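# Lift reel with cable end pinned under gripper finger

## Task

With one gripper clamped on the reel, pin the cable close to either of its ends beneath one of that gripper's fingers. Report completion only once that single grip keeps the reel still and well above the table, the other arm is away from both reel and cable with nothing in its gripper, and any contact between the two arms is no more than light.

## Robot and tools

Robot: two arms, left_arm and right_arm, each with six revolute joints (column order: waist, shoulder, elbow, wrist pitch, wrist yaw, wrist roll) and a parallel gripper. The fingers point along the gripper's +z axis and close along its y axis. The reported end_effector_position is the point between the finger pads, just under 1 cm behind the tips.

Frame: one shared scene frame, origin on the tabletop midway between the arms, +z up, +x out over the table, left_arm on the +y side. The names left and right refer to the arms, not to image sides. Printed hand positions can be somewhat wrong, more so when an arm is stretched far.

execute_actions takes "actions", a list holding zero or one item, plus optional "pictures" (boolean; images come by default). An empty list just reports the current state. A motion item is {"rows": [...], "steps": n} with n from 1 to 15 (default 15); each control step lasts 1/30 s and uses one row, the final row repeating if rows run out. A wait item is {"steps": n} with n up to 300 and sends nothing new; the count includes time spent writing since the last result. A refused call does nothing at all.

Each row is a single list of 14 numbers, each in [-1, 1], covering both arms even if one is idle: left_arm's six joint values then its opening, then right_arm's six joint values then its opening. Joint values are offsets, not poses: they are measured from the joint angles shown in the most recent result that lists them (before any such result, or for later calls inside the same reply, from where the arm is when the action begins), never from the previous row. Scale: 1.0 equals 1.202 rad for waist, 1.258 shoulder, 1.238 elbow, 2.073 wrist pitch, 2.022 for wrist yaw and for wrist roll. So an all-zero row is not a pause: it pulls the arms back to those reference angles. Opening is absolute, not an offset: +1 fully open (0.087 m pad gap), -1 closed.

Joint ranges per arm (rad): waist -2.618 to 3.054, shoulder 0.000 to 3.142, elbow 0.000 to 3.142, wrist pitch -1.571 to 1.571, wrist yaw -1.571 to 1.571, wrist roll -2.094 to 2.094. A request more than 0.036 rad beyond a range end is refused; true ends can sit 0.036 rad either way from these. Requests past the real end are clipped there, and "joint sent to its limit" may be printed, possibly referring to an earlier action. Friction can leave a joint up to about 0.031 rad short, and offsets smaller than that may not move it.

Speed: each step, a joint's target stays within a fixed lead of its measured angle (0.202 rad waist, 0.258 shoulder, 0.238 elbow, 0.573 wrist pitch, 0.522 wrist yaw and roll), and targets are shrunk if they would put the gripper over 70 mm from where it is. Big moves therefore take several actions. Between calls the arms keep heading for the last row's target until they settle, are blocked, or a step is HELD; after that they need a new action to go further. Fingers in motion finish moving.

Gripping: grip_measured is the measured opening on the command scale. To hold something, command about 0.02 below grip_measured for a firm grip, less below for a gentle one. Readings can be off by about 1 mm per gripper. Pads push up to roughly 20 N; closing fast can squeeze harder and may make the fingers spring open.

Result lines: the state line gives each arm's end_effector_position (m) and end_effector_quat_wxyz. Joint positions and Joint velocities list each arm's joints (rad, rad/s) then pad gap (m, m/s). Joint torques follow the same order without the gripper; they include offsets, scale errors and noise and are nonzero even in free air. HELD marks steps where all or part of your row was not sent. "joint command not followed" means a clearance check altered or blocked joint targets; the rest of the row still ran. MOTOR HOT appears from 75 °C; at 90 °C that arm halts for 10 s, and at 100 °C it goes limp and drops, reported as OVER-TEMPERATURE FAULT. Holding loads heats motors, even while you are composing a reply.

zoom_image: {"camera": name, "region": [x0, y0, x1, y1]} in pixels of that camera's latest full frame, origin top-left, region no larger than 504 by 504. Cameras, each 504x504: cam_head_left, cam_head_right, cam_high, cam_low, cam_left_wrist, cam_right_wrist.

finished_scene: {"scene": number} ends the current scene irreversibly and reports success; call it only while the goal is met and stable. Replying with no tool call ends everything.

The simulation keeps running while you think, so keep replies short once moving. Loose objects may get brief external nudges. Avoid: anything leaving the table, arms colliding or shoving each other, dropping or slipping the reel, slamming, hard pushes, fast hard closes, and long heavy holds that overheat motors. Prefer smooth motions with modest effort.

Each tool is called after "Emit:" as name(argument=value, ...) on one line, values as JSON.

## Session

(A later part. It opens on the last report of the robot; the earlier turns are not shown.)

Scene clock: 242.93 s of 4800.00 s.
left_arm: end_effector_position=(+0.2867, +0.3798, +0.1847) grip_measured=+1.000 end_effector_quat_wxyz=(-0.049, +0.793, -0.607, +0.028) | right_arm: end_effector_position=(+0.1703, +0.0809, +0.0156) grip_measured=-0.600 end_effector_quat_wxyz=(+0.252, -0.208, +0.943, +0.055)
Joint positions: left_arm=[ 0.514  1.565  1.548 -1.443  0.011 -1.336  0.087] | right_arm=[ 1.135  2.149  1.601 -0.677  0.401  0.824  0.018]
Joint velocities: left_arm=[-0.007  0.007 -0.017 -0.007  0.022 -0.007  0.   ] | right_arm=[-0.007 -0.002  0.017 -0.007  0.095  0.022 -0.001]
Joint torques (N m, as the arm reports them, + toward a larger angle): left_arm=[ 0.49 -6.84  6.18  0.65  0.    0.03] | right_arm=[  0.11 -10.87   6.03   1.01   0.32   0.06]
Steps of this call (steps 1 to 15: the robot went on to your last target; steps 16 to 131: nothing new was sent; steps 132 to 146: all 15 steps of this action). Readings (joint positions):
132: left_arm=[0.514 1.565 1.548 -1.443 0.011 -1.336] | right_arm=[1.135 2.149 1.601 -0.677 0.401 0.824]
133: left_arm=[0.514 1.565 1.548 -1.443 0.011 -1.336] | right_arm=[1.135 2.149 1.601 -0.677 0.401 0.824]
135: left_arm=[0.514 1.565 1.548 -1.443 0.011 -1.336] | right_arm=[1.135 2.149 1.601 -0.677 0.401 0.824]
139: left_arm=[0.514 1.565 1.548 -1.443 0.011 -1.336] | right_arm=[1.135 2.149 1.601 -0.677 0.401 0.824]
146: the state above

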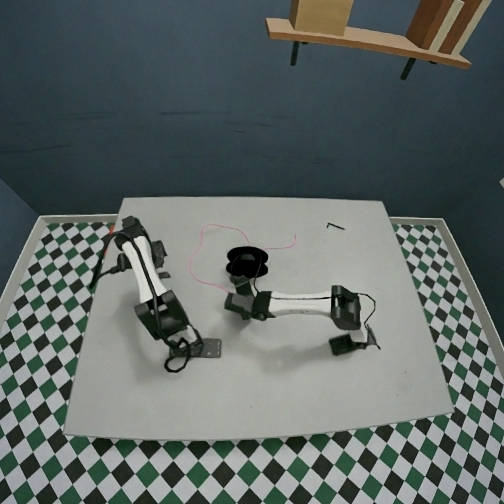

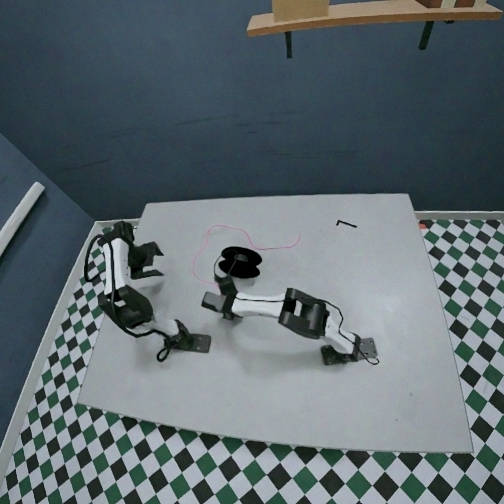

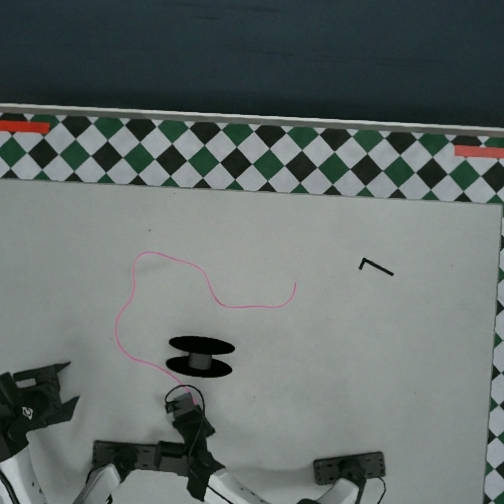

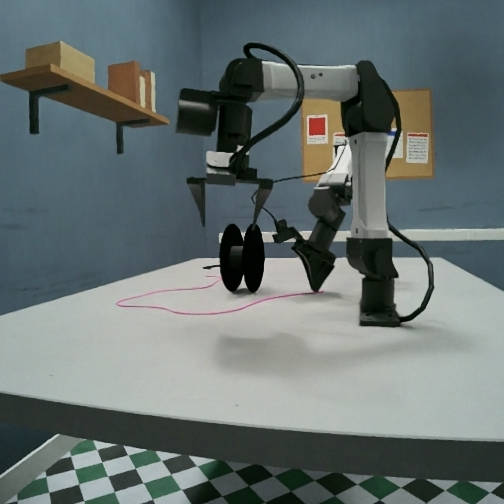

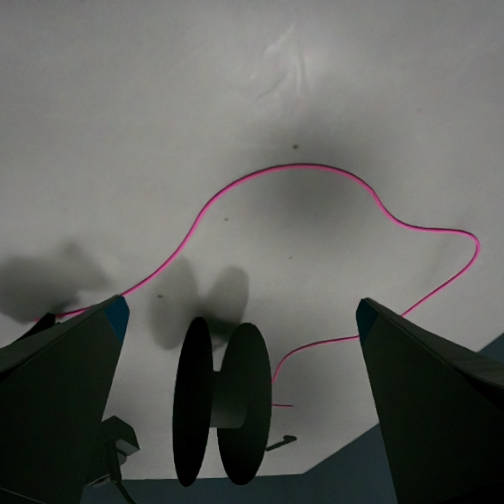

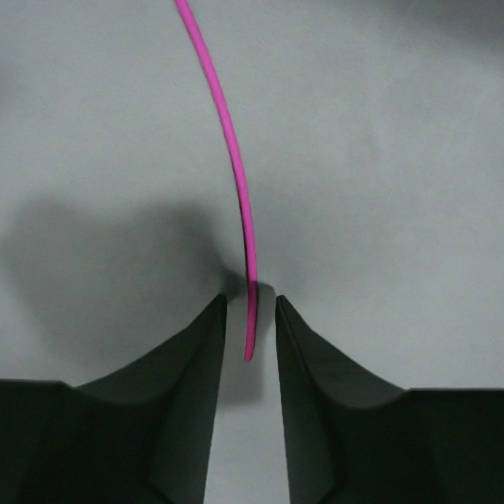

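Emit:
execute_actions(actions=[{"rows": [[0,0,0,0,0,0,1, 0,0.016,0,0,0,0,-0.6],[0,0,0,0,0,0,1, 0,0.018,0,0,0,0,-0.6],[0,0,0,0,0,0,1, 0,0.02,0,0,0,0,-0.6],[0,0,0,0,0,0,1, 0,0.021,0,0,0,0,-0.6],[0,0,0,0,0,0,1, 0,0.022,0,0,0,0,-0.6]], "steps": 15}])

Emit:
zoom_image(camera="cam_low", region=[280, 240, 350, 310])

Scene clock: 248.37 s of 4800.00 s.
left_arm: end_effector_position=(+0.2867, +0.3798, +0.1847) grip_measured=+1.000 end_effector_quat_wxyz=(-0.049, +0.793, -0.607, +0.028) | right_arm: end_effector_position=(+0.1701, +0.0801, +0.0120) grip_measured=-0.600 end_effector_quat_wxyz=(+0.251, -0.209, +0.944, +0.052)
Joint positions: left_arm=[ 0.514  1.565  1.548 -1.443  0.011 -1.336  0.087] | right_arm=[ 1.135  2.157  1.601 -0.677  0.401  0.824  0.018]
Joint velocities: left_arm=[-0.007 -0.012  0.022 -0.081 -0.022 -0.022  0.   ] | right_arm=[ 0.007 -0.002  0.002  0.022 -0.051 -0.051 -0.002]
Joint torques (N m, as the arm reports them, + toward a larger angle): left_arm=[ 0.58 -6.66  6.26  0.67 -0.03  0.05] | right_arm=[  0.17 -10.95   6.08   1.04   0.31   0.03]
Steps of this call (steps 1 to 15: the robot went on to your last target; steps 16 to 148: nothing new was sent; steps 149 to 163: all 15 steps of this action). Readings (joint positions):
149: left_arm=[0.514 1.565 1.548 -1.443 0.011 -1.336] | right_arm=[1.135 2.149 1.601 -0.677 0.401 0.824]
150: left_arm=[0.514 1.565 1.548 -1.443 0.011 -1.336] | right_arm=[1.135 2.149 1.601 -0.677 0.401 0.824]
152: left_arm=[0.514 1.565 1.548 -1.443 0.011 -1.336] | right_arm=[1.135 2.149 1.601 -0.677 0.401 0.824]
156: left_arm=[0.514 1.565 1.548 -1.443 0.011 -1.336] | right_arm=[1.135 2.156 1.601 -0.677 0.401 0.824]
163: the state above

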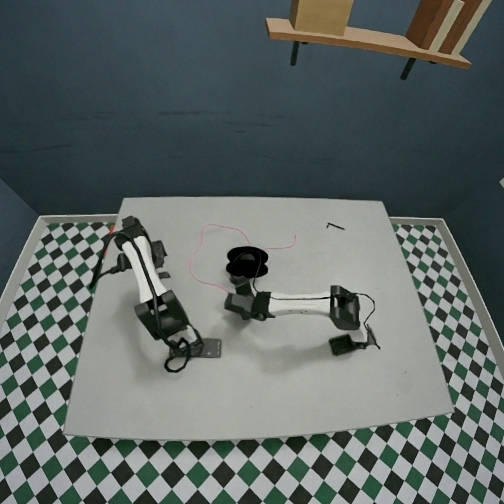

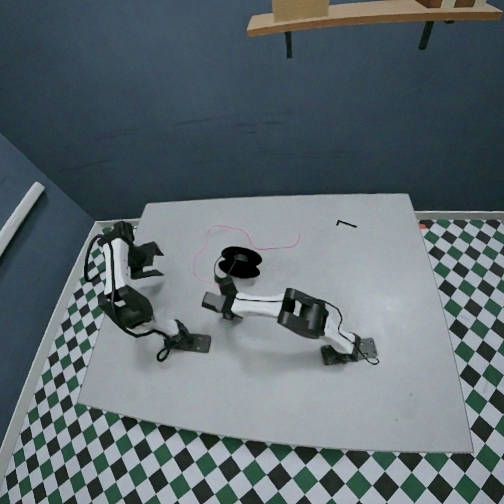

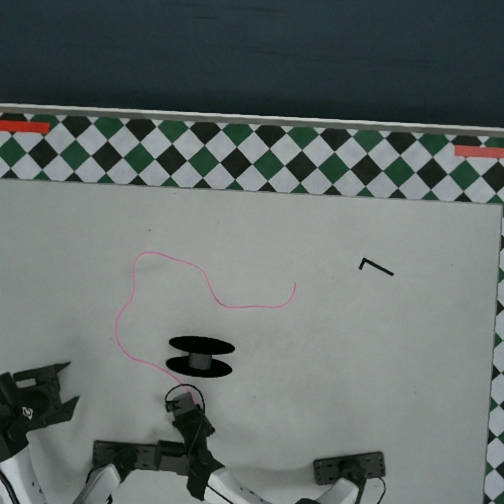

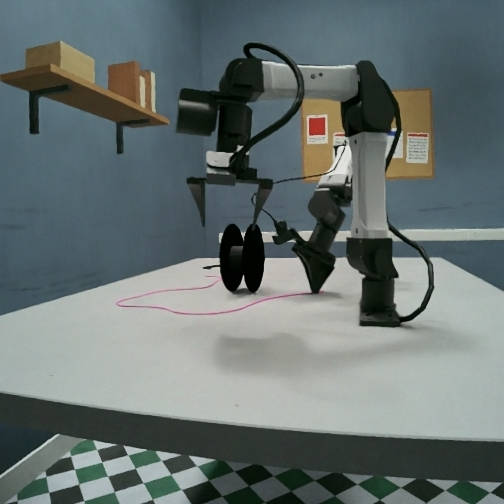

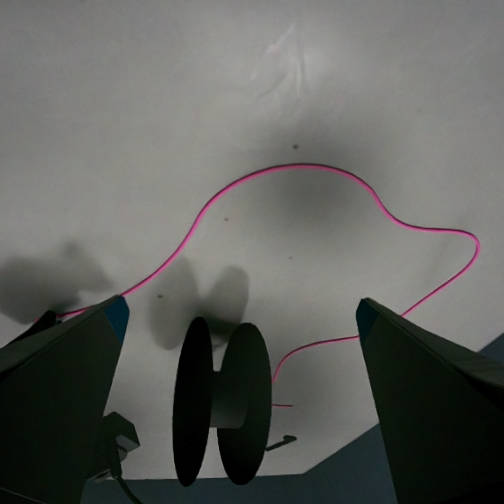

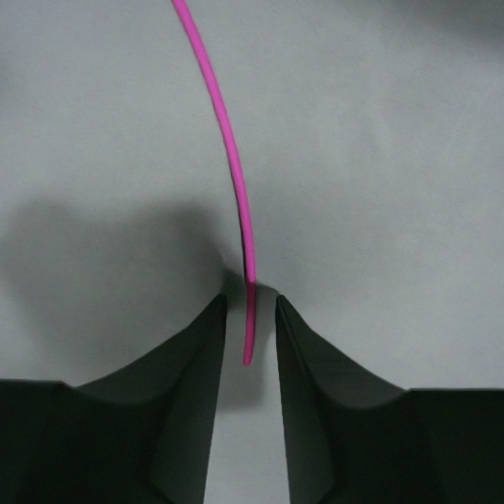

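Region (280, 240, 350, 310) of cam_low's 504x504 image, scaled by 7.200, with more detail than that image has.

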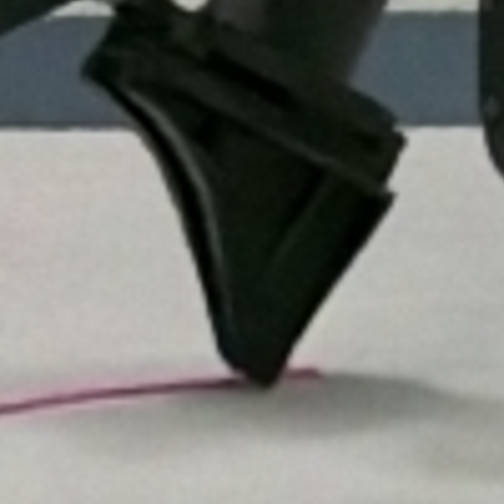

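Emit:
execute_actions(actions=[{"rows": [[0,0,0,0,0,0,1, 0,0.014,0,0,0,0,-0.64],[0,0,0,0,0,0,1, 0,0.014,0,0,0,0,-0.68],[0,0,0,0,0,0,1, 0,0.014,0,0,0,0,-0.72],[0,0,0,0,0,0,1, 0,0.014,0,0,0,0,-0.76],[0,0,0,0,0,0,1, 0,0.014,0,0,0,0,-0.8],[0,0,0,0,0,0,1, 0,0.014,0,0,0,0,-0.83],[0,0,0,0,0,0,1, 0,0.014,0,0,0,0,-0.86],[0,0,0,0,0,0,1, 0,0.014,0,0,0,0,-0.88],[0,0,0,0,0,0,1, 0,0.014,0,0,0,0,-0.9],[0,0,0,0,0,0,1, 0,0.014,0,0,0,0,-0.915],[0,0,0,0,0,0,1, 0,0.014,0,0,0,0,-0.93],[0,0,0,0,0,0,1, 0,0.014,0,0,0,0,-0.94],[0,0,0,0,0,0,1, 0,0.014,0,0,0,0,-0.95]], "steps": 15}])

Scene clock: 252.53 s of 4800.00 s.
left_arm: end_effector_position=(+0.2867, +0.3798, +0.1847) grip_measured=+1.000 end_effector_quat_wxyz=(-0.049, +0.793, -0.607, +0.028) | right_arm: end_effector_position=(+0.1702, +0.0802, +0.0120) grip_measured=-0.949 end_effector_quat_wxyz=(+0.251, -0.209, +0.944, +0.052)
Joint positions: left_arm=[ 0.514  1.565  1.548 -1.443  0.011 -1.336  0.087] | right_arm=[ 1.135  2.157  1.601 -0.677  0.401  0.824  0.002]
Joint velocities: left_arm=[-0.012 -0.002 -0.012 -0.022  0.022 -0.037  0.   ] | right_arm=[-0.007 -0.017 -0.012  0.022  0.007  0.022 -0.001]
Joint torques (N m, as the arm reports them, + toward a larger angle): left_arm=[ 0.44 -6.78  6.09  0.62 -0.01  0.09] | right_arm=[  0.11 -11.07   6.02   1.02   0.32   0.06]
Steps of this call (steps 1 to 15: the robot went on to your last target; steps 16 to 110: nothing new was sent; steps 111 to 125: all 15 steps of this action). Readings (joint positions):
111: left_arm=[0.514 1.565 1.548 -1.443 0.011 -1.336] | right_arm=[1.135 2.157 1.601 -0.677 0.401 0.824]
112: left_arm=[0.514 1.565 1.548 -1.443 0.011 -1.336] | right_arm=[1.135 2.157 1.601 -0.677 0.401 0.824]
114: left_arm=[0.514 1.565 1.548 -1.443 0.011 -1.336] | right_arm=[1.135 2.157 1.601 -0.677 0.401 0.824]
118: left_arm=[0.514 1.565 1.548 -1.443 0.011 -1.336] | right_arm=[1.135 2.157 1.601 -0.677 0.401 0.824]
125: the state above

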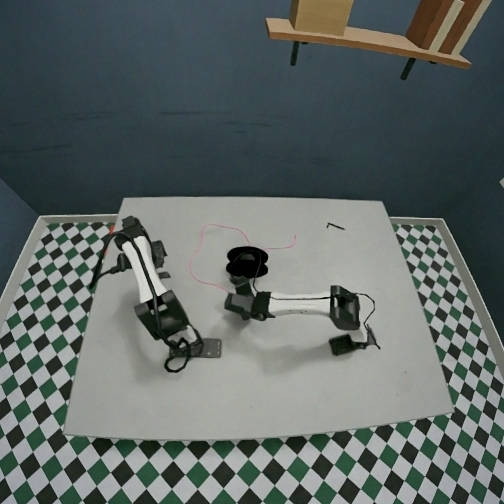

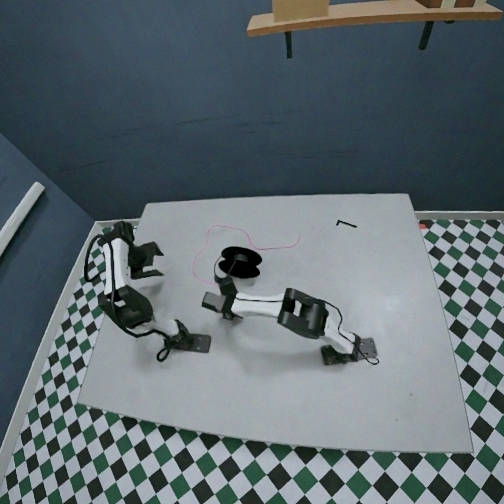

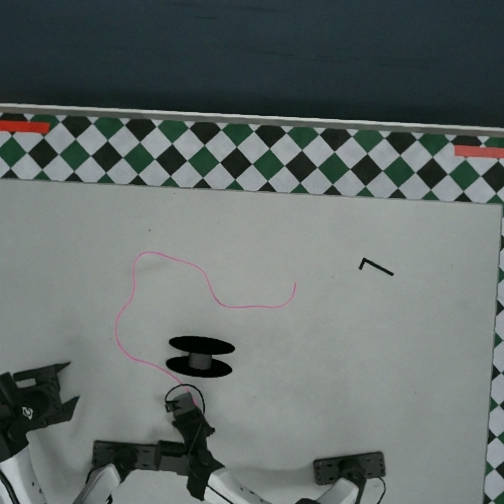

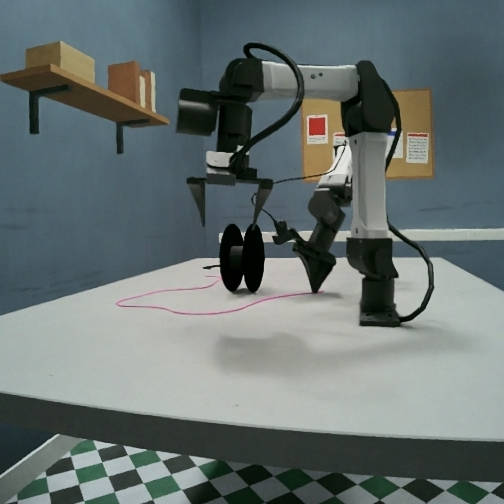

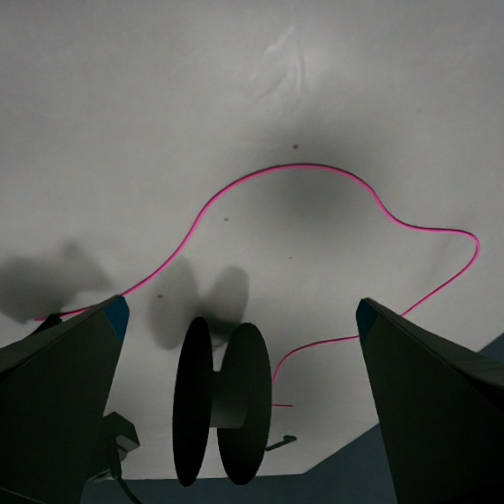

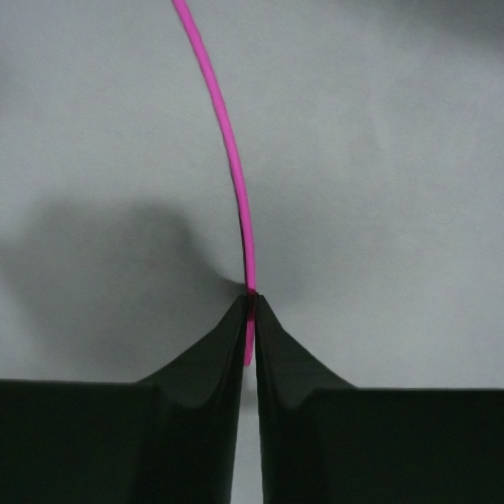

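Emit:
execute_actions(actions=[{"rows": [[0,0,0,0,0,0,1, 0,0.014,0,0,0,0,-0.955],[0,0,0,0,0,0,1, 0,0.014,0,0,0,0,-0.96],[0,0,0,0,0,0,1, 0,0.014,0,0,0,0,-0.965],[0,0,0,0,0,0,1, 0,0.014,0,0,0,0,-0.97],[0,0,0,0,0,0,1, 0,0.014,0,0,0,0,-0.975],[0,0,0,0,0,0,1, 0,0.014,0,0,0,0,-0.98]], "steps": 12}], pictures=false)

Scene clock: 255.30 s of 4800.00 s.
left_arm: end_effector_position=(+0.2867, +0.3798, +0.1847) grip_measured=+1.000 end_effector_quat_wxyz=(-0.049, +0.793, -0.607, +0.028) | right_arm: end_effector_position=(+0.1702, +0.0803, +0.0121) grip_measured=-0.978 end_effector_quat_wxyz=(+0.251, -0.209, +0.944, +0.052)
Joint positions: left_arm=[ 0.514  1.565  1.548 -1.443  0.011 -1.336  0.087] | right_arm=[ 1.135  2.157  1.601 -0.677  0.401  0.824  0.001]
Joint velocities: left_arm=[-0.017 -0.007  0.012 -0.051  0.051 -0.007  0.   ] | right_arm=[ 0.002 -0.002  0.002 -0.066  0.037  0.037  0.   ]
Joint torques (N m, as the arm reports them, + toward a larger angle): left_arm=[ 0.4  -6.85  6.43  0.59 -0.06  0.07] | right_arm=[  0.11 -11.07   6.01   1.02   0.32   0.06]
Steps of this call (steps 1 to 15: the robot went on to your last target; steps 16 to 71: nothing new was sent; steps 72 to 83: all 12 steps of this action). Readings (joint positions):
72: left_arm=[0.514 1.565 1.548 -1.443 0.011 -1.336] | right_arm=[1.135 2.157 1.601 -0.677 0.401 0.824]
73: left_arm=[0.514 1.565 1.548 -1.443 0.011 -1.336] | right_arm=[1.135 2.157 1.601 -0.677 0.401 0.824]
75: left_arm=[0.514 1.565 1.548 -1.443 0.011 -1.336] | right_arm=[1.135 2.157 1.601 -0.677 0.401 0.824]
79: left_arm=[0.514 1.565 1.548 -1.443 0.011 -1.336] | right_arm=[1.135 2.157 1.601 -0.677 0.401 0.824]
83: the state above

Emit:
execute_actions(actions=[])

Emit:
zoom_image(camera="cam_low", region=[295, 270, 335, 310])

Emit:
zoom_image(camera="cam_right_wrist", region=[200, 250, 310, 390])

Scene clock: 257.03 s of 4800.00 s.
left_arm: end_effector_position=(+0.2867, +0.3798, +0.1847) grip_measured=+1.000 end_effector_quat_wxyz=(-0.049, +0.793, -0.607, +0.028) | right_arm: end_effector_position=(+0.1702, +0.0803, +0.0121) grip_measured=-0.978 end_effector_quat_wxyz=(+0.251, -0.209, +0.944, +0.052)
Joint positions: left_arm=[ 0.514  1.565  1.548 -1.443  0.011 -1.336  0.087] | right_arm=[ 1.135  2.157  1.601 -0.677  0.401  0.824  0.001]
Joint velocities: left_arm=[ 0.002  0.007 -0.007 -0.022 -0.022  0.007  0.   ] | right_arm=[ 0.002 -0.007 -0.002 -0.081  0.022  0.037 -0.001]
Joint torques (N m, as the arm reports them, + toward a larger angle): left_arm=[ 0.68 -7.09  6.19  0.64 -0.05  0.07] | right_arm=[  0.12 -11.06   6.01   1.02   0.32   0.06]
Steps of this call (steps 1 to 15: the robot went on to your last target; steps 16 to 52: nothing new was sent). Readings (joint positions):
1: left_arm=[0.514 1.565 1.548 -1.443 0.011 -1.336] | right_arm=[1.135 2.157 1.601 -0.677 0.401 0.824]
2: left_arm=[0.514 1.565 1.548 -1.443 0.011 -1.336] | right_arm=[1.135 2.157 1.601 -0.677 0.401 0.824]
4: left_arm=[0.514 1.565 1.548 -1.443 0.011 -1.336] | right_arm=[1.135 2.157 1.601 -0.677 0.401 0.824]
8: left_arm=[0.514 1.565 1.548 -1.443 0.011 -1.336] | right_arm=[1.135 2.157 1.601 -0.677 0.401 0.824]
52: the state above
All arms were judged still, so your last target was given up. Only a new action makes them travel on or press farther. Fingers that are still opening or closing keep moving.

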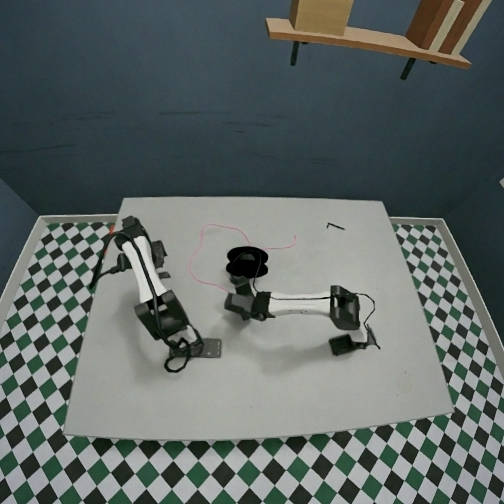

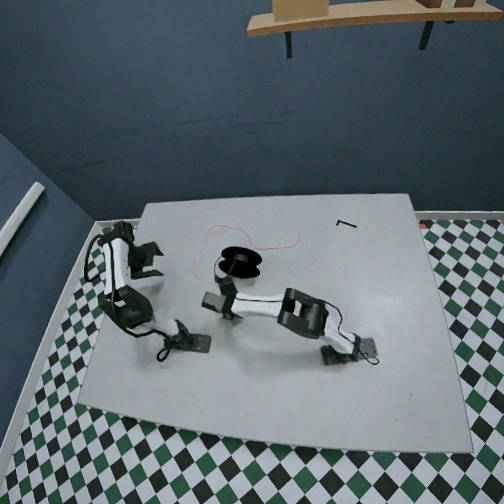

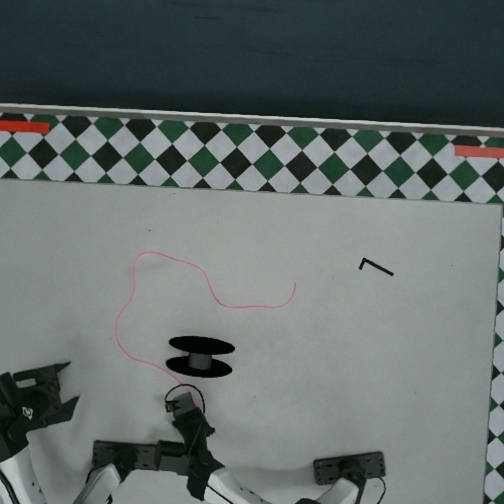

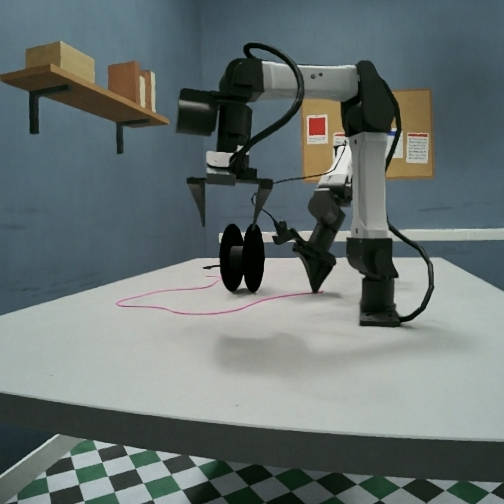

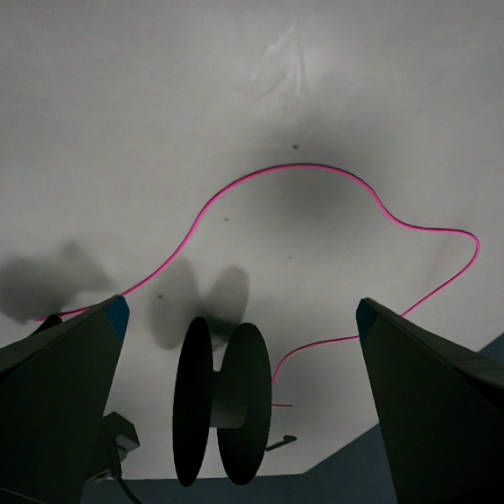

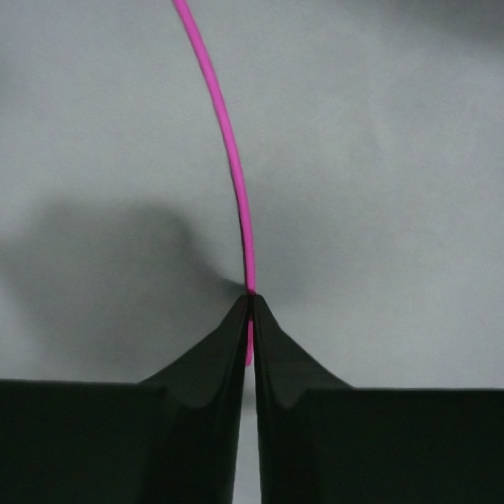

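Region (295, 270, 335, 310) of cam_low's 504x504 image, scaled by 12.600, with more detail than that image has.

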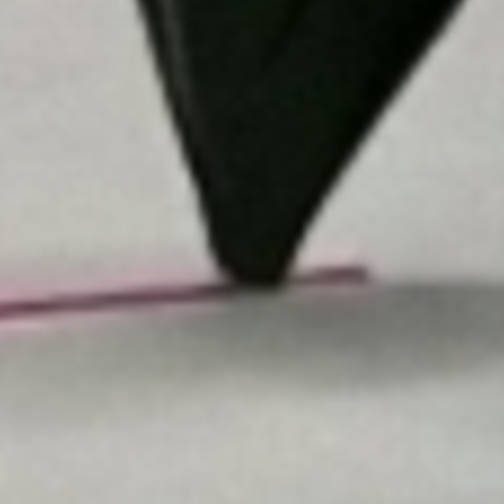

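Region (200, 250, 310, 390) of cam_right_wrist's 504x504 image, scaled by 3.600, with more detail than that image has; it fills the left 396 columns of this view, and the rest is white.

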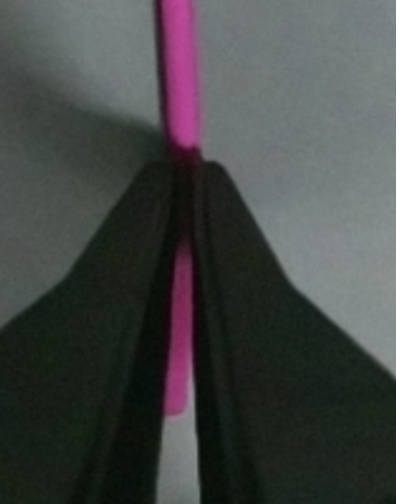

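Emit:
execute_actions(actions=[{"rows": [[0,0,0,0,0,0,1, 0,0.014,0,0,0,0,-0.99],[0,0,0,0,0,0,1, 0,0.01,0,0,0,0,-0.99],[0,0,0,0,0,0,1, 0,0,0,0,0,0,-0.99],[0,0,0,0,0,0,1, 0,-0.01,0,0,0,0,-0.99],[0,0,0,0,0,0,1, 0,-0.02,0,0,0,0,-0.99],[0,0,0,0,0,0,1, 0,-0.027,0,0,0,0,-0.99],[0,0,0,0,0,0,1, 0,-0.034,0,0,0,0,-0.99],[0,0,0,0,0,0,1, 0,-0.04,0,0,0,0,-0.99]], "steps": 15}])

Emit:
zoom_image(camera="cam_low", region=[270, 240, 350, 320])

Scene clock: 263.83 s of 4800.00 s.
left_arm: end_effector_position=(+0.2867, +0.3798, +0.1847) grip_measured=+1.000 end_effector_quat_wxyz=(-0.049, +0.793, -0.607, +0.028) | right_arm: end_effector_position=(+0.1710, +0.0837, +0.0285) grip_measured=-0.987 end_effector_quat_wxyz=(+0.259, -0.205, +0.941, +0.068)
Joint positions: left_arm=[ 0.514  1.565  1.548 -1.443  0.011 -1.336  0.087] | right_arm=[ 1.135  2.12   1.601 -0.676  0.401  0.824  0.001]
Joint velocities: left_arm=[-0.002 -0.002 -0.017  0.022  0.051  0.037  0.   ] | right_arm=[-0.002 -0.002 -0.007 -0.037  0.007  0.007 -0.   ]
Joint torques (N m, as the arm reports them, + toward a larger angle): left_arm=[ 0.5  -6.89  6.36  0.65 -0.1   0.02] | right_arm=[  0.06 -13.88   6.24   1.07   0.32   0.06]
Steps of this call (steps 1 to 180: nothing new was sent; then 0.30 s passed at rest; steps 181 to 195: all 15 steps of this action). Readings (joint positions):
181: left_arm=[0.514 1.565 1.548 -1.443 0.011 -1.336] | right_arm=[1.135 2.157 1.601 -0.677 0.401 0.824]
182: left_arm=[0.514 1.565 1.548 -1.443 0.011 -1.336] | right_arm=[1.135 2.157 1.601 -0.677 0.401 0.824]
184: left_arm=[0.514 1.565 1.548 -1.443 0.011 -1.336] | right_arm=[1.135 2.157 1.601 -0.677 0.401 0.824]
188: left_arm=[0.514 1.565 1.548 -1.443 0.011 -1.336] | right_arm=[1.135 2.145 1.601 -0.676 0.401 0.824]
195: the state above

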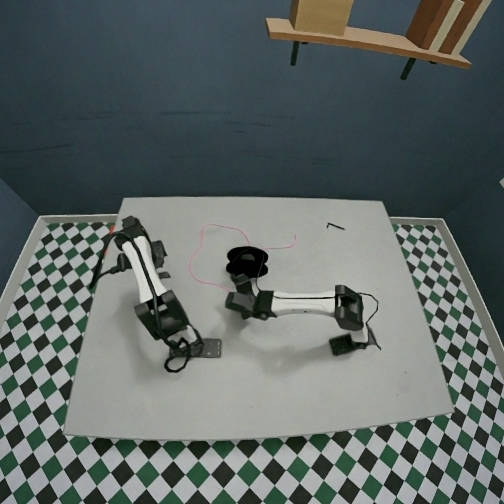

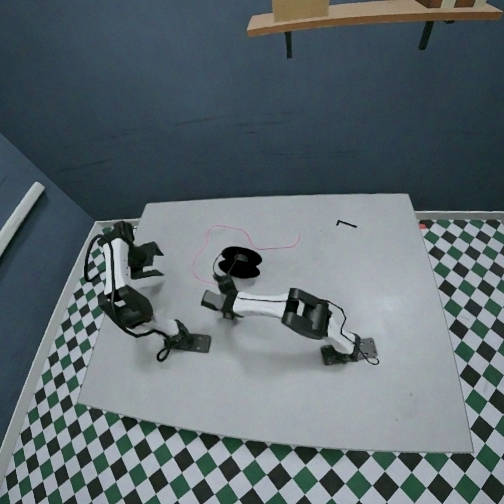

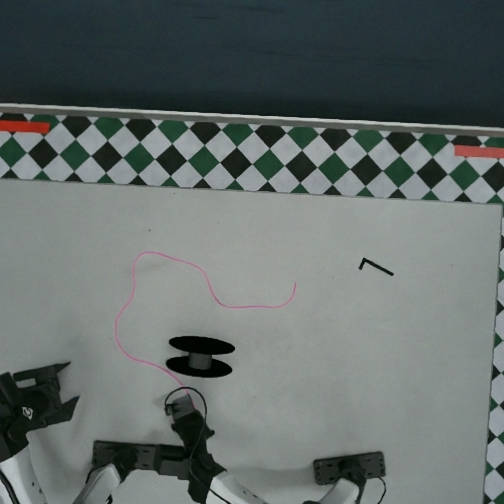

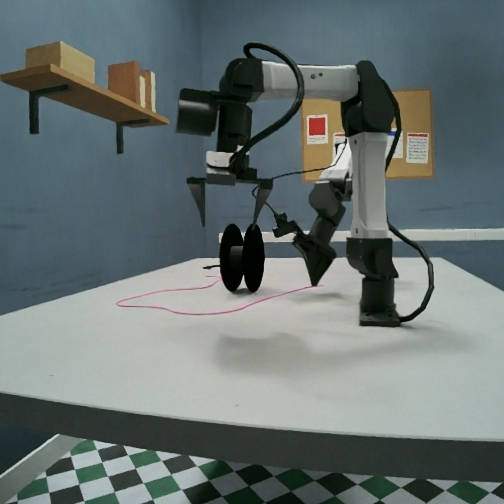

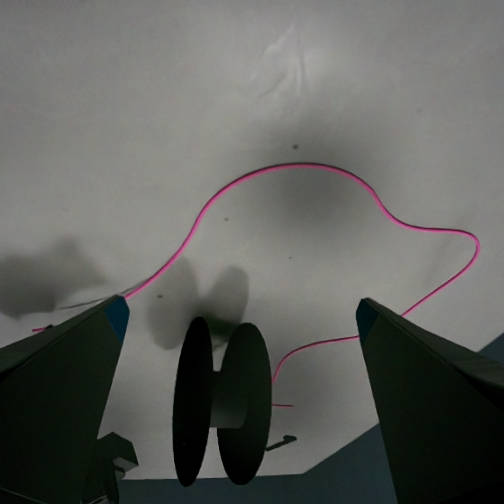

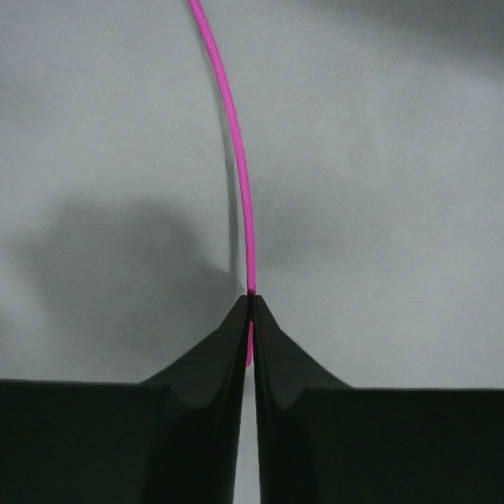

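Region (270, 240, 350, 320) of cam_low's 504x504 image, scaled by 6.300, with more detail than that image has.

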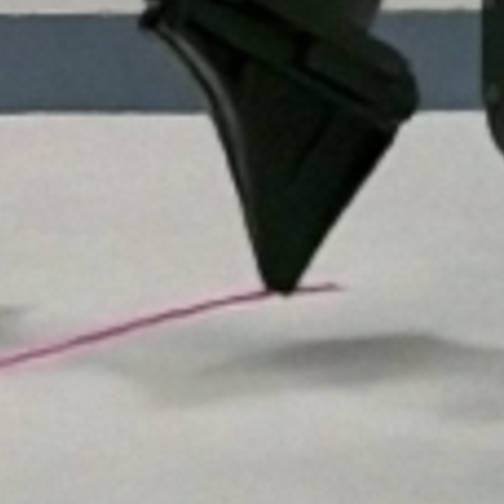

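Emit:
execute_actions(actions=[{"rows": [[-0.008,0.005,0.005,0,0.008,-0.005,1, -0.004,-0.004,0,0,-0.006,-0.01,-0.99],[-0.021,0.015,0.013,0,0.021,-0.014,1, -0.01,-0.011,0,0,-0.017,-0.028,-0.99],[-0.039,0.027,0.025,0,0.039,-0.026,1, -0.02,-0.021,0,0,-0.031,-0.052,-0.99],[-0.057,0.04,0.037,0,0.057,-0.039,1, -0.029,-0.03,0,0,-0.046,-0.076,-0.99],[-0.078,0.055,0.05,0,0.077,-0.053,1, -0.039,-0.041,0,0,-0.062,-0.104,-0.99],[-0.099,0.07,0.063,0,0.098,-0.067,1, -0.049,-0.052,0,0,-0.079,-0.132,-0.99],[-0.12,0.084,0.077,0,0.118,-0.081,1, -0.06,-0.063,0,0,-0.095,-0.16,-0.99],[-0.141,0.099,0.09,0,0.139,-0.095,1, -0.07,-0.075,0,0,-0.112,-0.187,-0.99],[-0.162,0.113,0.104,0,0.159,-0.109,1, -0.081,-0.086,0,0,-0.128,-0.215,-0.99],[-0.183,0.128,0.117,0,0.18,-0.123,1, -0.091,-0.097,0,0,-0.145,-0.243,-0.99],[-0.204,0.143,0.13,0,0.2,-0.137,1, -0.101,-0.108,0,0,-0.161,-0.271,-0.99],[-0.222,0.156,0.142,0,0.218,-0.149,1, -0.111,-0.117,0,0,-0.176,-0.295,-0.99],[-0.238,0.167,0.152,0,0.234,-0.159,1, -0.118,-0.126,0,0,-0.188,-0.316,-0.99],[-0.251,0.176,0.16,0,0.247,-0.168,1, -0.125,-0.132,0,0,-0.199,-0.333,-0.99],[-0.261,0.183,0.167,-0.005,0.257,-0.175,1, -0.13,-0.138,0,0,-0.207,-0.347,-0.99]], "steps": 15}], pictures=false)

Emit:
execute_actions(actions=[{"steps": 15}])

Scene clock: 297.80 s of 4800.00 s.
left_arm: end_effector_position=(+0.3696, +0.2499, +0.1986) grip_measured=+1.000 end_effector_quat_wxyz=(+0.098, +0.766, -0.611, +0.172) | right_arm: end_effector_position=(+0.1975, +0.0705, +0.0871) grip_measured=-0.987 end_effector_quat_wxyz=(+0.221, -0.401, +0.878, +0.141)
Joint positions: left_arm=[ 0.229  1.769  1.711 -1.443  0.393 -1.596  0.087] | right_arm=[ 0.996  1.972  1.601 -0.678  0.099  0.308  0.001]
Joint velocities: left_arm=[-0.515  0.354  0.281 -0.037  0.857 -0.623  0.   ] | right_arm=[-0.252 -0.33  -0.002  0.022 -0.696 -1.179 -0.   ]
Joint torques (N m, as the arm reports them, + toward a larger angle): left_arm=[ 0.52 -8.69  8.38  0.34  0.18  0.07] | right_arm=[  0.02 -12.18   6.54   1.36  -0.09   0.05]
Steps of this call (steps 1 to 15: the robot went on to your last target; steps 16 to 200: nothing new was sent; then 26.80 s passed at rest; steps 201 to 215: all 15 steps of this action). Readings (joint positions):
201: left_arm=[0.514 1.565 1.548 -1.443 0.012 -1.336] | right_arm=[1.135 2.120 1.601 -0.676 0.401 0.823]
202: left_arm=[0.513 1.565 1.548 -1.443 0.016 -1.340] | right_arm=[1.135 2.120 1.601 -0.676 0.397 0.816]
204: left_arm=[0.493 1.573 1.554 -1.446 0.040 -1.359] | right_arm=[1.131 2.119 1.601 -0.677 0.375 0.778]
208: left_arm=[0.400 1.640 1.610 -1.447 0.145 -1.432] | right_arm=[1.091 2.084 1.601 -0.678 0.287 0.634]
215: the state above

Scene clock: 298.30 s of 4800.00 s.
left_arm: end_effector_position=(+0.3781, +0.2234, +0.2114) grip_measured=+1.000 end_effector_quat_wxyz=(+0.150, +0.770, -0.583, +0.209) | right_arm: end_effector_position=(+0.1925, +0.0715, +0.0950) grip_measured=-0.987 end_effector_quat_wxyz=(+0.211, -0.478, +0.837, +0.165)
Joint positions: left_arm=[ 0.197  1.787  1.728 -1.444  0.517 -1.681  0.087] | right_arm=[ 0.983  1.953  1.601 -0.677 -0.003  0.139  0.001]
Joint velocities: left_arm=[-0.017 -0.002 -0.022  0.066 -0.007 -0.037  0.   ] | right_arm=[-0.007  0.002 -0.002 -0.051 -0.037 -0.051 -0.001]
Joint torques (N m, as the arm reports them, + toward a larger angle): left_arm=[ 0.66 -8.34  8.49  0.36  0.37  0.  ] | right_arm=[ -0.18 -12.2    6.59   1.42  -0.1   -0.06]
Steps of this call (steps 1 to 15: the robot went on to your last target). Readings (joint positions):
1: left_arm=[0.214 1.778 1.718 -1.443 0.421 -1.613] | right_arm=[0.989 1.963 1.601 -0.677 0.079 0.273]
2: left_arm=[0.203 1.784 1.722 -1.443 0.443 -1.627] | right_arm=[0.984 1.957 1.601 -0.677 0.063 0.245]
4: left_arm=[0.197 1.787 1.724 -1.443 0.475 -1.647] | right_arm=[0.983 1.953 1.601 -0.677 0.039 0.205]
8: left_arm=[0.197 1.787 1.728 -1.444 0.502 -1.669] | right_arm=[0.983 1.953 1.601 -0.677 0.012 0.162]
15: the state above

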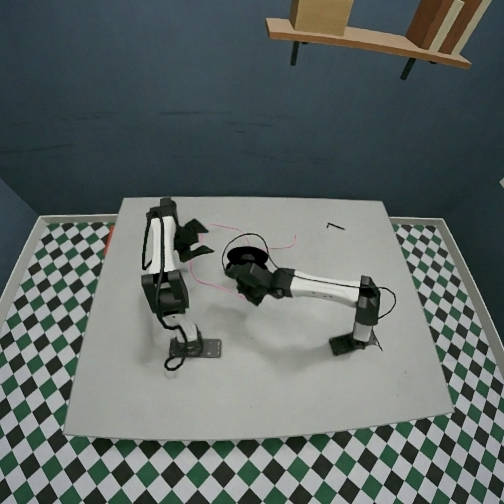

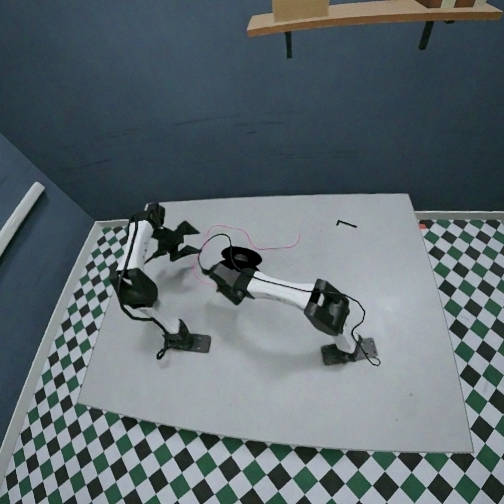

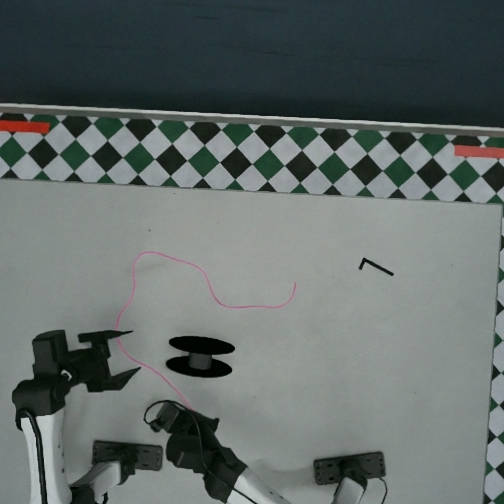

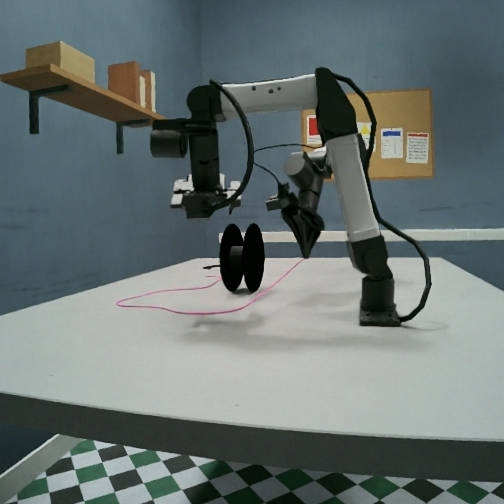

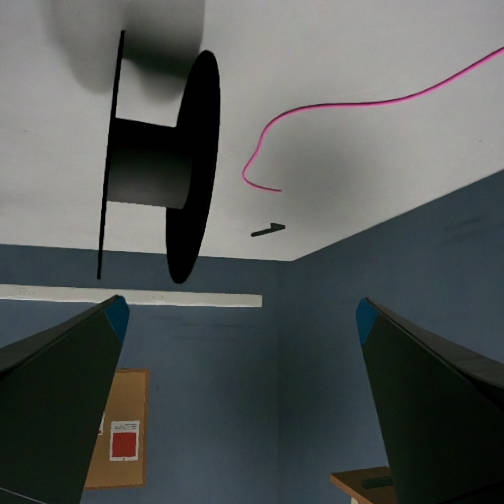

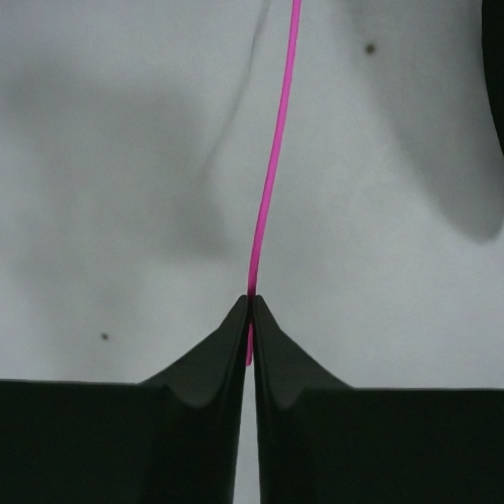

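Emit:
execute_actions(actions=[{"rows": [[0,0,0,0,0,0,1, -0.007,-0.004,0,0,-0.008,-0.012,-0.99],[0,0,0,0,0,0,1, -0.02,-0.012,0,0,-0.018,-0.029,-0.99],[0,0,0,0,0,0,1, -0.037,-0.02,0,0,-0.03,-0.049,-0.99],[0,0,0,0,0,0,1, -0.055,-0.029,0,0,-0.044,-0.071,-0.99],[0,0,0,0,0,0,1, -0.074,-0.038,0,0,-0.057,-0.093,-0.99],[0,0,0,0,0,0,1, -0.094,-0.047,0,0,-0.071,-0.115,-0.99],[0,0,0,0,0,0,1, -0.114,-0.056,0,0,-0.085,-0.137,-0.99],[0,0,0,0,0,0,1, -0.134,-0.065,0,0,-0.098,-0.159,-0.99],[0,0,0,0,0,0,1, -0.154,-0.074,0,0,-0.112,-0.181,-0.99],[0,0,0,0,0,0,1, -0.174,-0.082,0,0,-0.124,-0.201,-0.99],[0,0,0,0,0,0,1, -0.193,-0.089,0,0,-0.134,-0.218,-0.99],[0,0,0,0,0,0,1, -0.211,-0.095,0,0,-0.143,-0.233,-0.99],[0,0,0,0,0,0,1, -0.226,-0.099,0,0,-0.149,-0.242,-0.99],[0,0,0,0,0,0,1, -0.238,-0.102,0,0,-0.151,-0.245,-0.99],[0,0,0,0,0,0,1, -0.248,-0.1025,0,0,-0.151,-0.245,-0.99]], "steps": 15}], pictures=false)

Emit:
execute_actions(actions=[{"steps": 15}])

Scene clock: 308.87 s of 4800.00 s.
left_arm: end_effector_position=(+0.3783, +0.2229, +0.2118) grip_measured=+1.000 end_effector_quat_wxyz=(+0.152, +0.771, -0.582, +0.210) | right_arm: end_effector_position=(+0.2815, +0.0233, +0.1475) grip_measured=-0.987 end_effector_quat_wxyz=(+0.266, -0.547, +0.766, +0.209)
Joint positions: left_arm=[ 0.197  1.787  1.728 -1.444  0.521 -1.684  0.087] | right_arm=[ 0.709  1.84   1.601 -0.678 -0.239 -0.256  0.001]
Joint velocities: left_arm=[-0.002 -0.012 -0.002  0.051 -0.022 -0.007  0.   ] | right_arm=[-0.457 -0.203  0.002 -0.007 -0.344 -0.608  0.001]
Joint torques (N m, as the arm reports them, + toward a larger angle): left_arm=[ 0.51 -9.16  6.27  0.47  0.24  0.1 ] | right_arm=[  0.43 -10.84   6.69   1.53  -0.28  -0.08]
Steps of this call (steps 1 to 15: the robot went on to your last target; steps 16 to 200: nothing new was sent; then 3.40 s passed at rest; steps 201 to 215: all 15 steps of this action). Readings (joint positions):
201: left_arm=[0.197 1.787 1.728 -1.444 0.521 -1.684] | right_arm=[0.983 1.953 1.601 -0.677 -0.006 0.132]
202: left_arm=[0.197 1.787 1.728 -1.444 0.521 -1.684] | right_arm=[0.981 1.953 1.601 -0.677 -0.010 0.125]
204: left_arm=[0.197 1.787 1.728 -1.444 0.521 -1.684] | right_arm=[0.968 1.952 1.601 -0.677 -0.032 0.092]
208: left_arm=[0.197 1.787 1.728 -1.444 0.521 -1.684] | right_arm=[0.883 1.923 1.601 -0.678 -0.107 -0.027]
215: the state above

Scene clock: 309.37 s of 4800.00 s.
left_arm: end_effector_position=(+0.3783, +0.2229, +0.2118) grip_measured=+1.000 end_effector_quat_wxyz=(+0.152, +0.771, -0.582, +0.210) | right_arm: end_effector_position=(+0.2865, +0.0205, +0.1519) grip_measured=-0.987 end_effector_quat_wxyz=(+0.273, -0.575, +0.740, +0.218)
Joint positions: left_arm=[ 0.197  1.787  1.728 -1.444  0.521 -1.684  0.087] | right_arm=[ 0.683  1.834  1.601 -0.678 -0.294 -0.342  0.001]
Joint velocities: left_arm=[ 0.007  0.007 -0.002 -0.139 -0.022 -0.037  0.   ] | right_arm=[ 0.002  0.007 -0.012  0.022  0.095 -0.022  0.001]
Joint torques (N m, as the arm reports them, + toward a larger angle): left_arm=[ 0.52 -9.22  6.17  0.52  0.22  0.06] | right_arm=[  0.24 -11.25   6.73   1.59  -0.24  -0.06]
Steps of this call (steps 1 to 15: the robot went on to your last target). Readings (joint positions):
1: left_arm=[0.197 1.787 1.728 -1.444 0.521 -1.684] | right_arm=[0.696 1.836 1.601 -0.678 -0.249 -0.274]
2: left_arm=[0.197 1.787 1.728 -1.444 0.521 -1.684] | right_arm=[0.687 1.834 1.601 -0.678 -0.256 -0.288]
4: left_arm=[0.197 1.787 1.728 -1.444 0.521 -1.684] | right_arm=[0.683 1.834 1.601 -0.678 -0.268 -0.309]
8: left_arm=[0.197 1.787 1.728 -1.444 0.521 -1.684] | right_arm=[0.683 1.834 1.601 -0.678 -0.285 -0.331]
15: the state above

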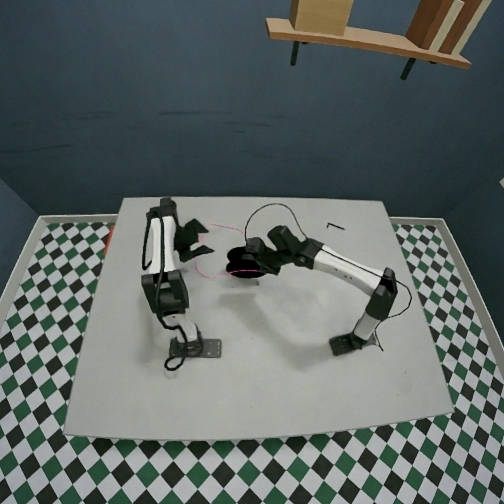

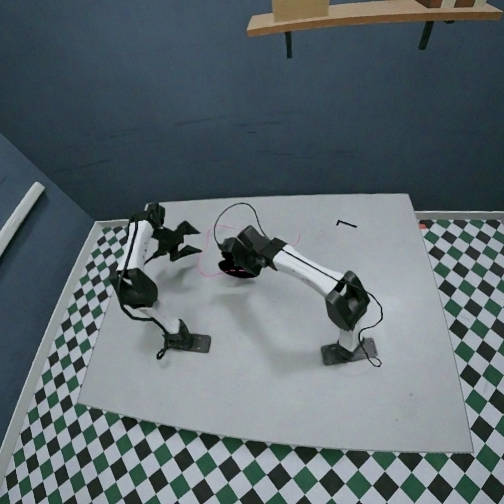

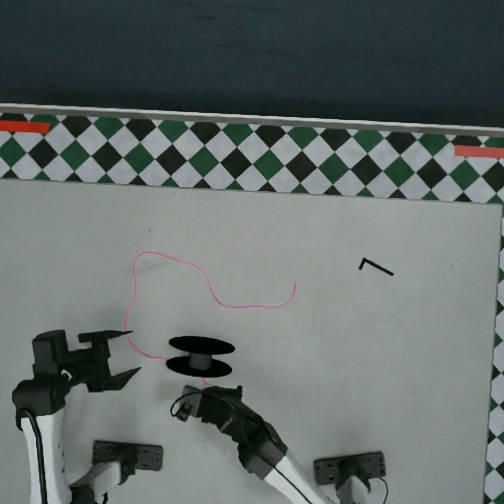

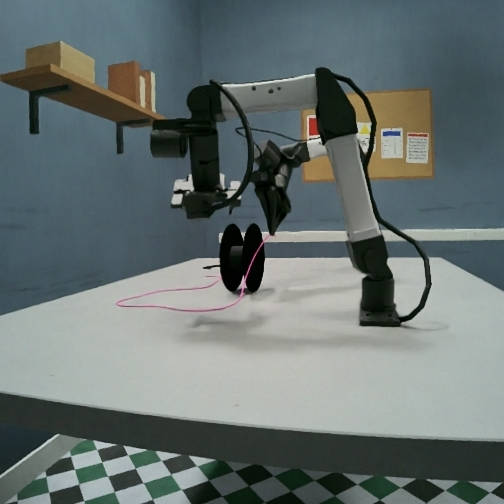

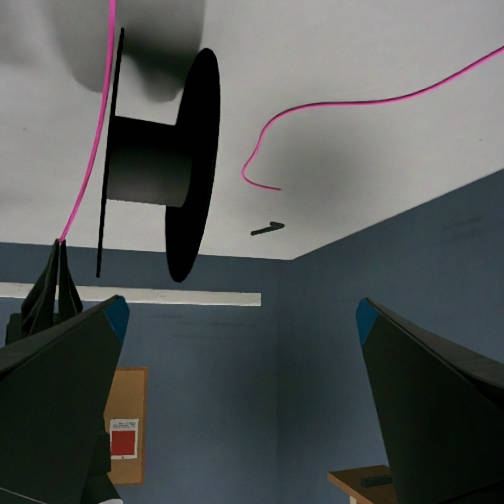

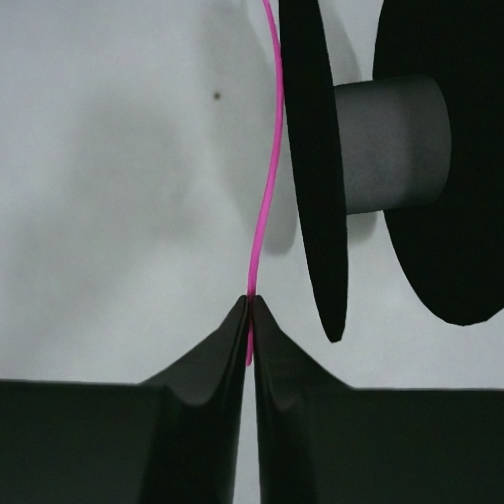

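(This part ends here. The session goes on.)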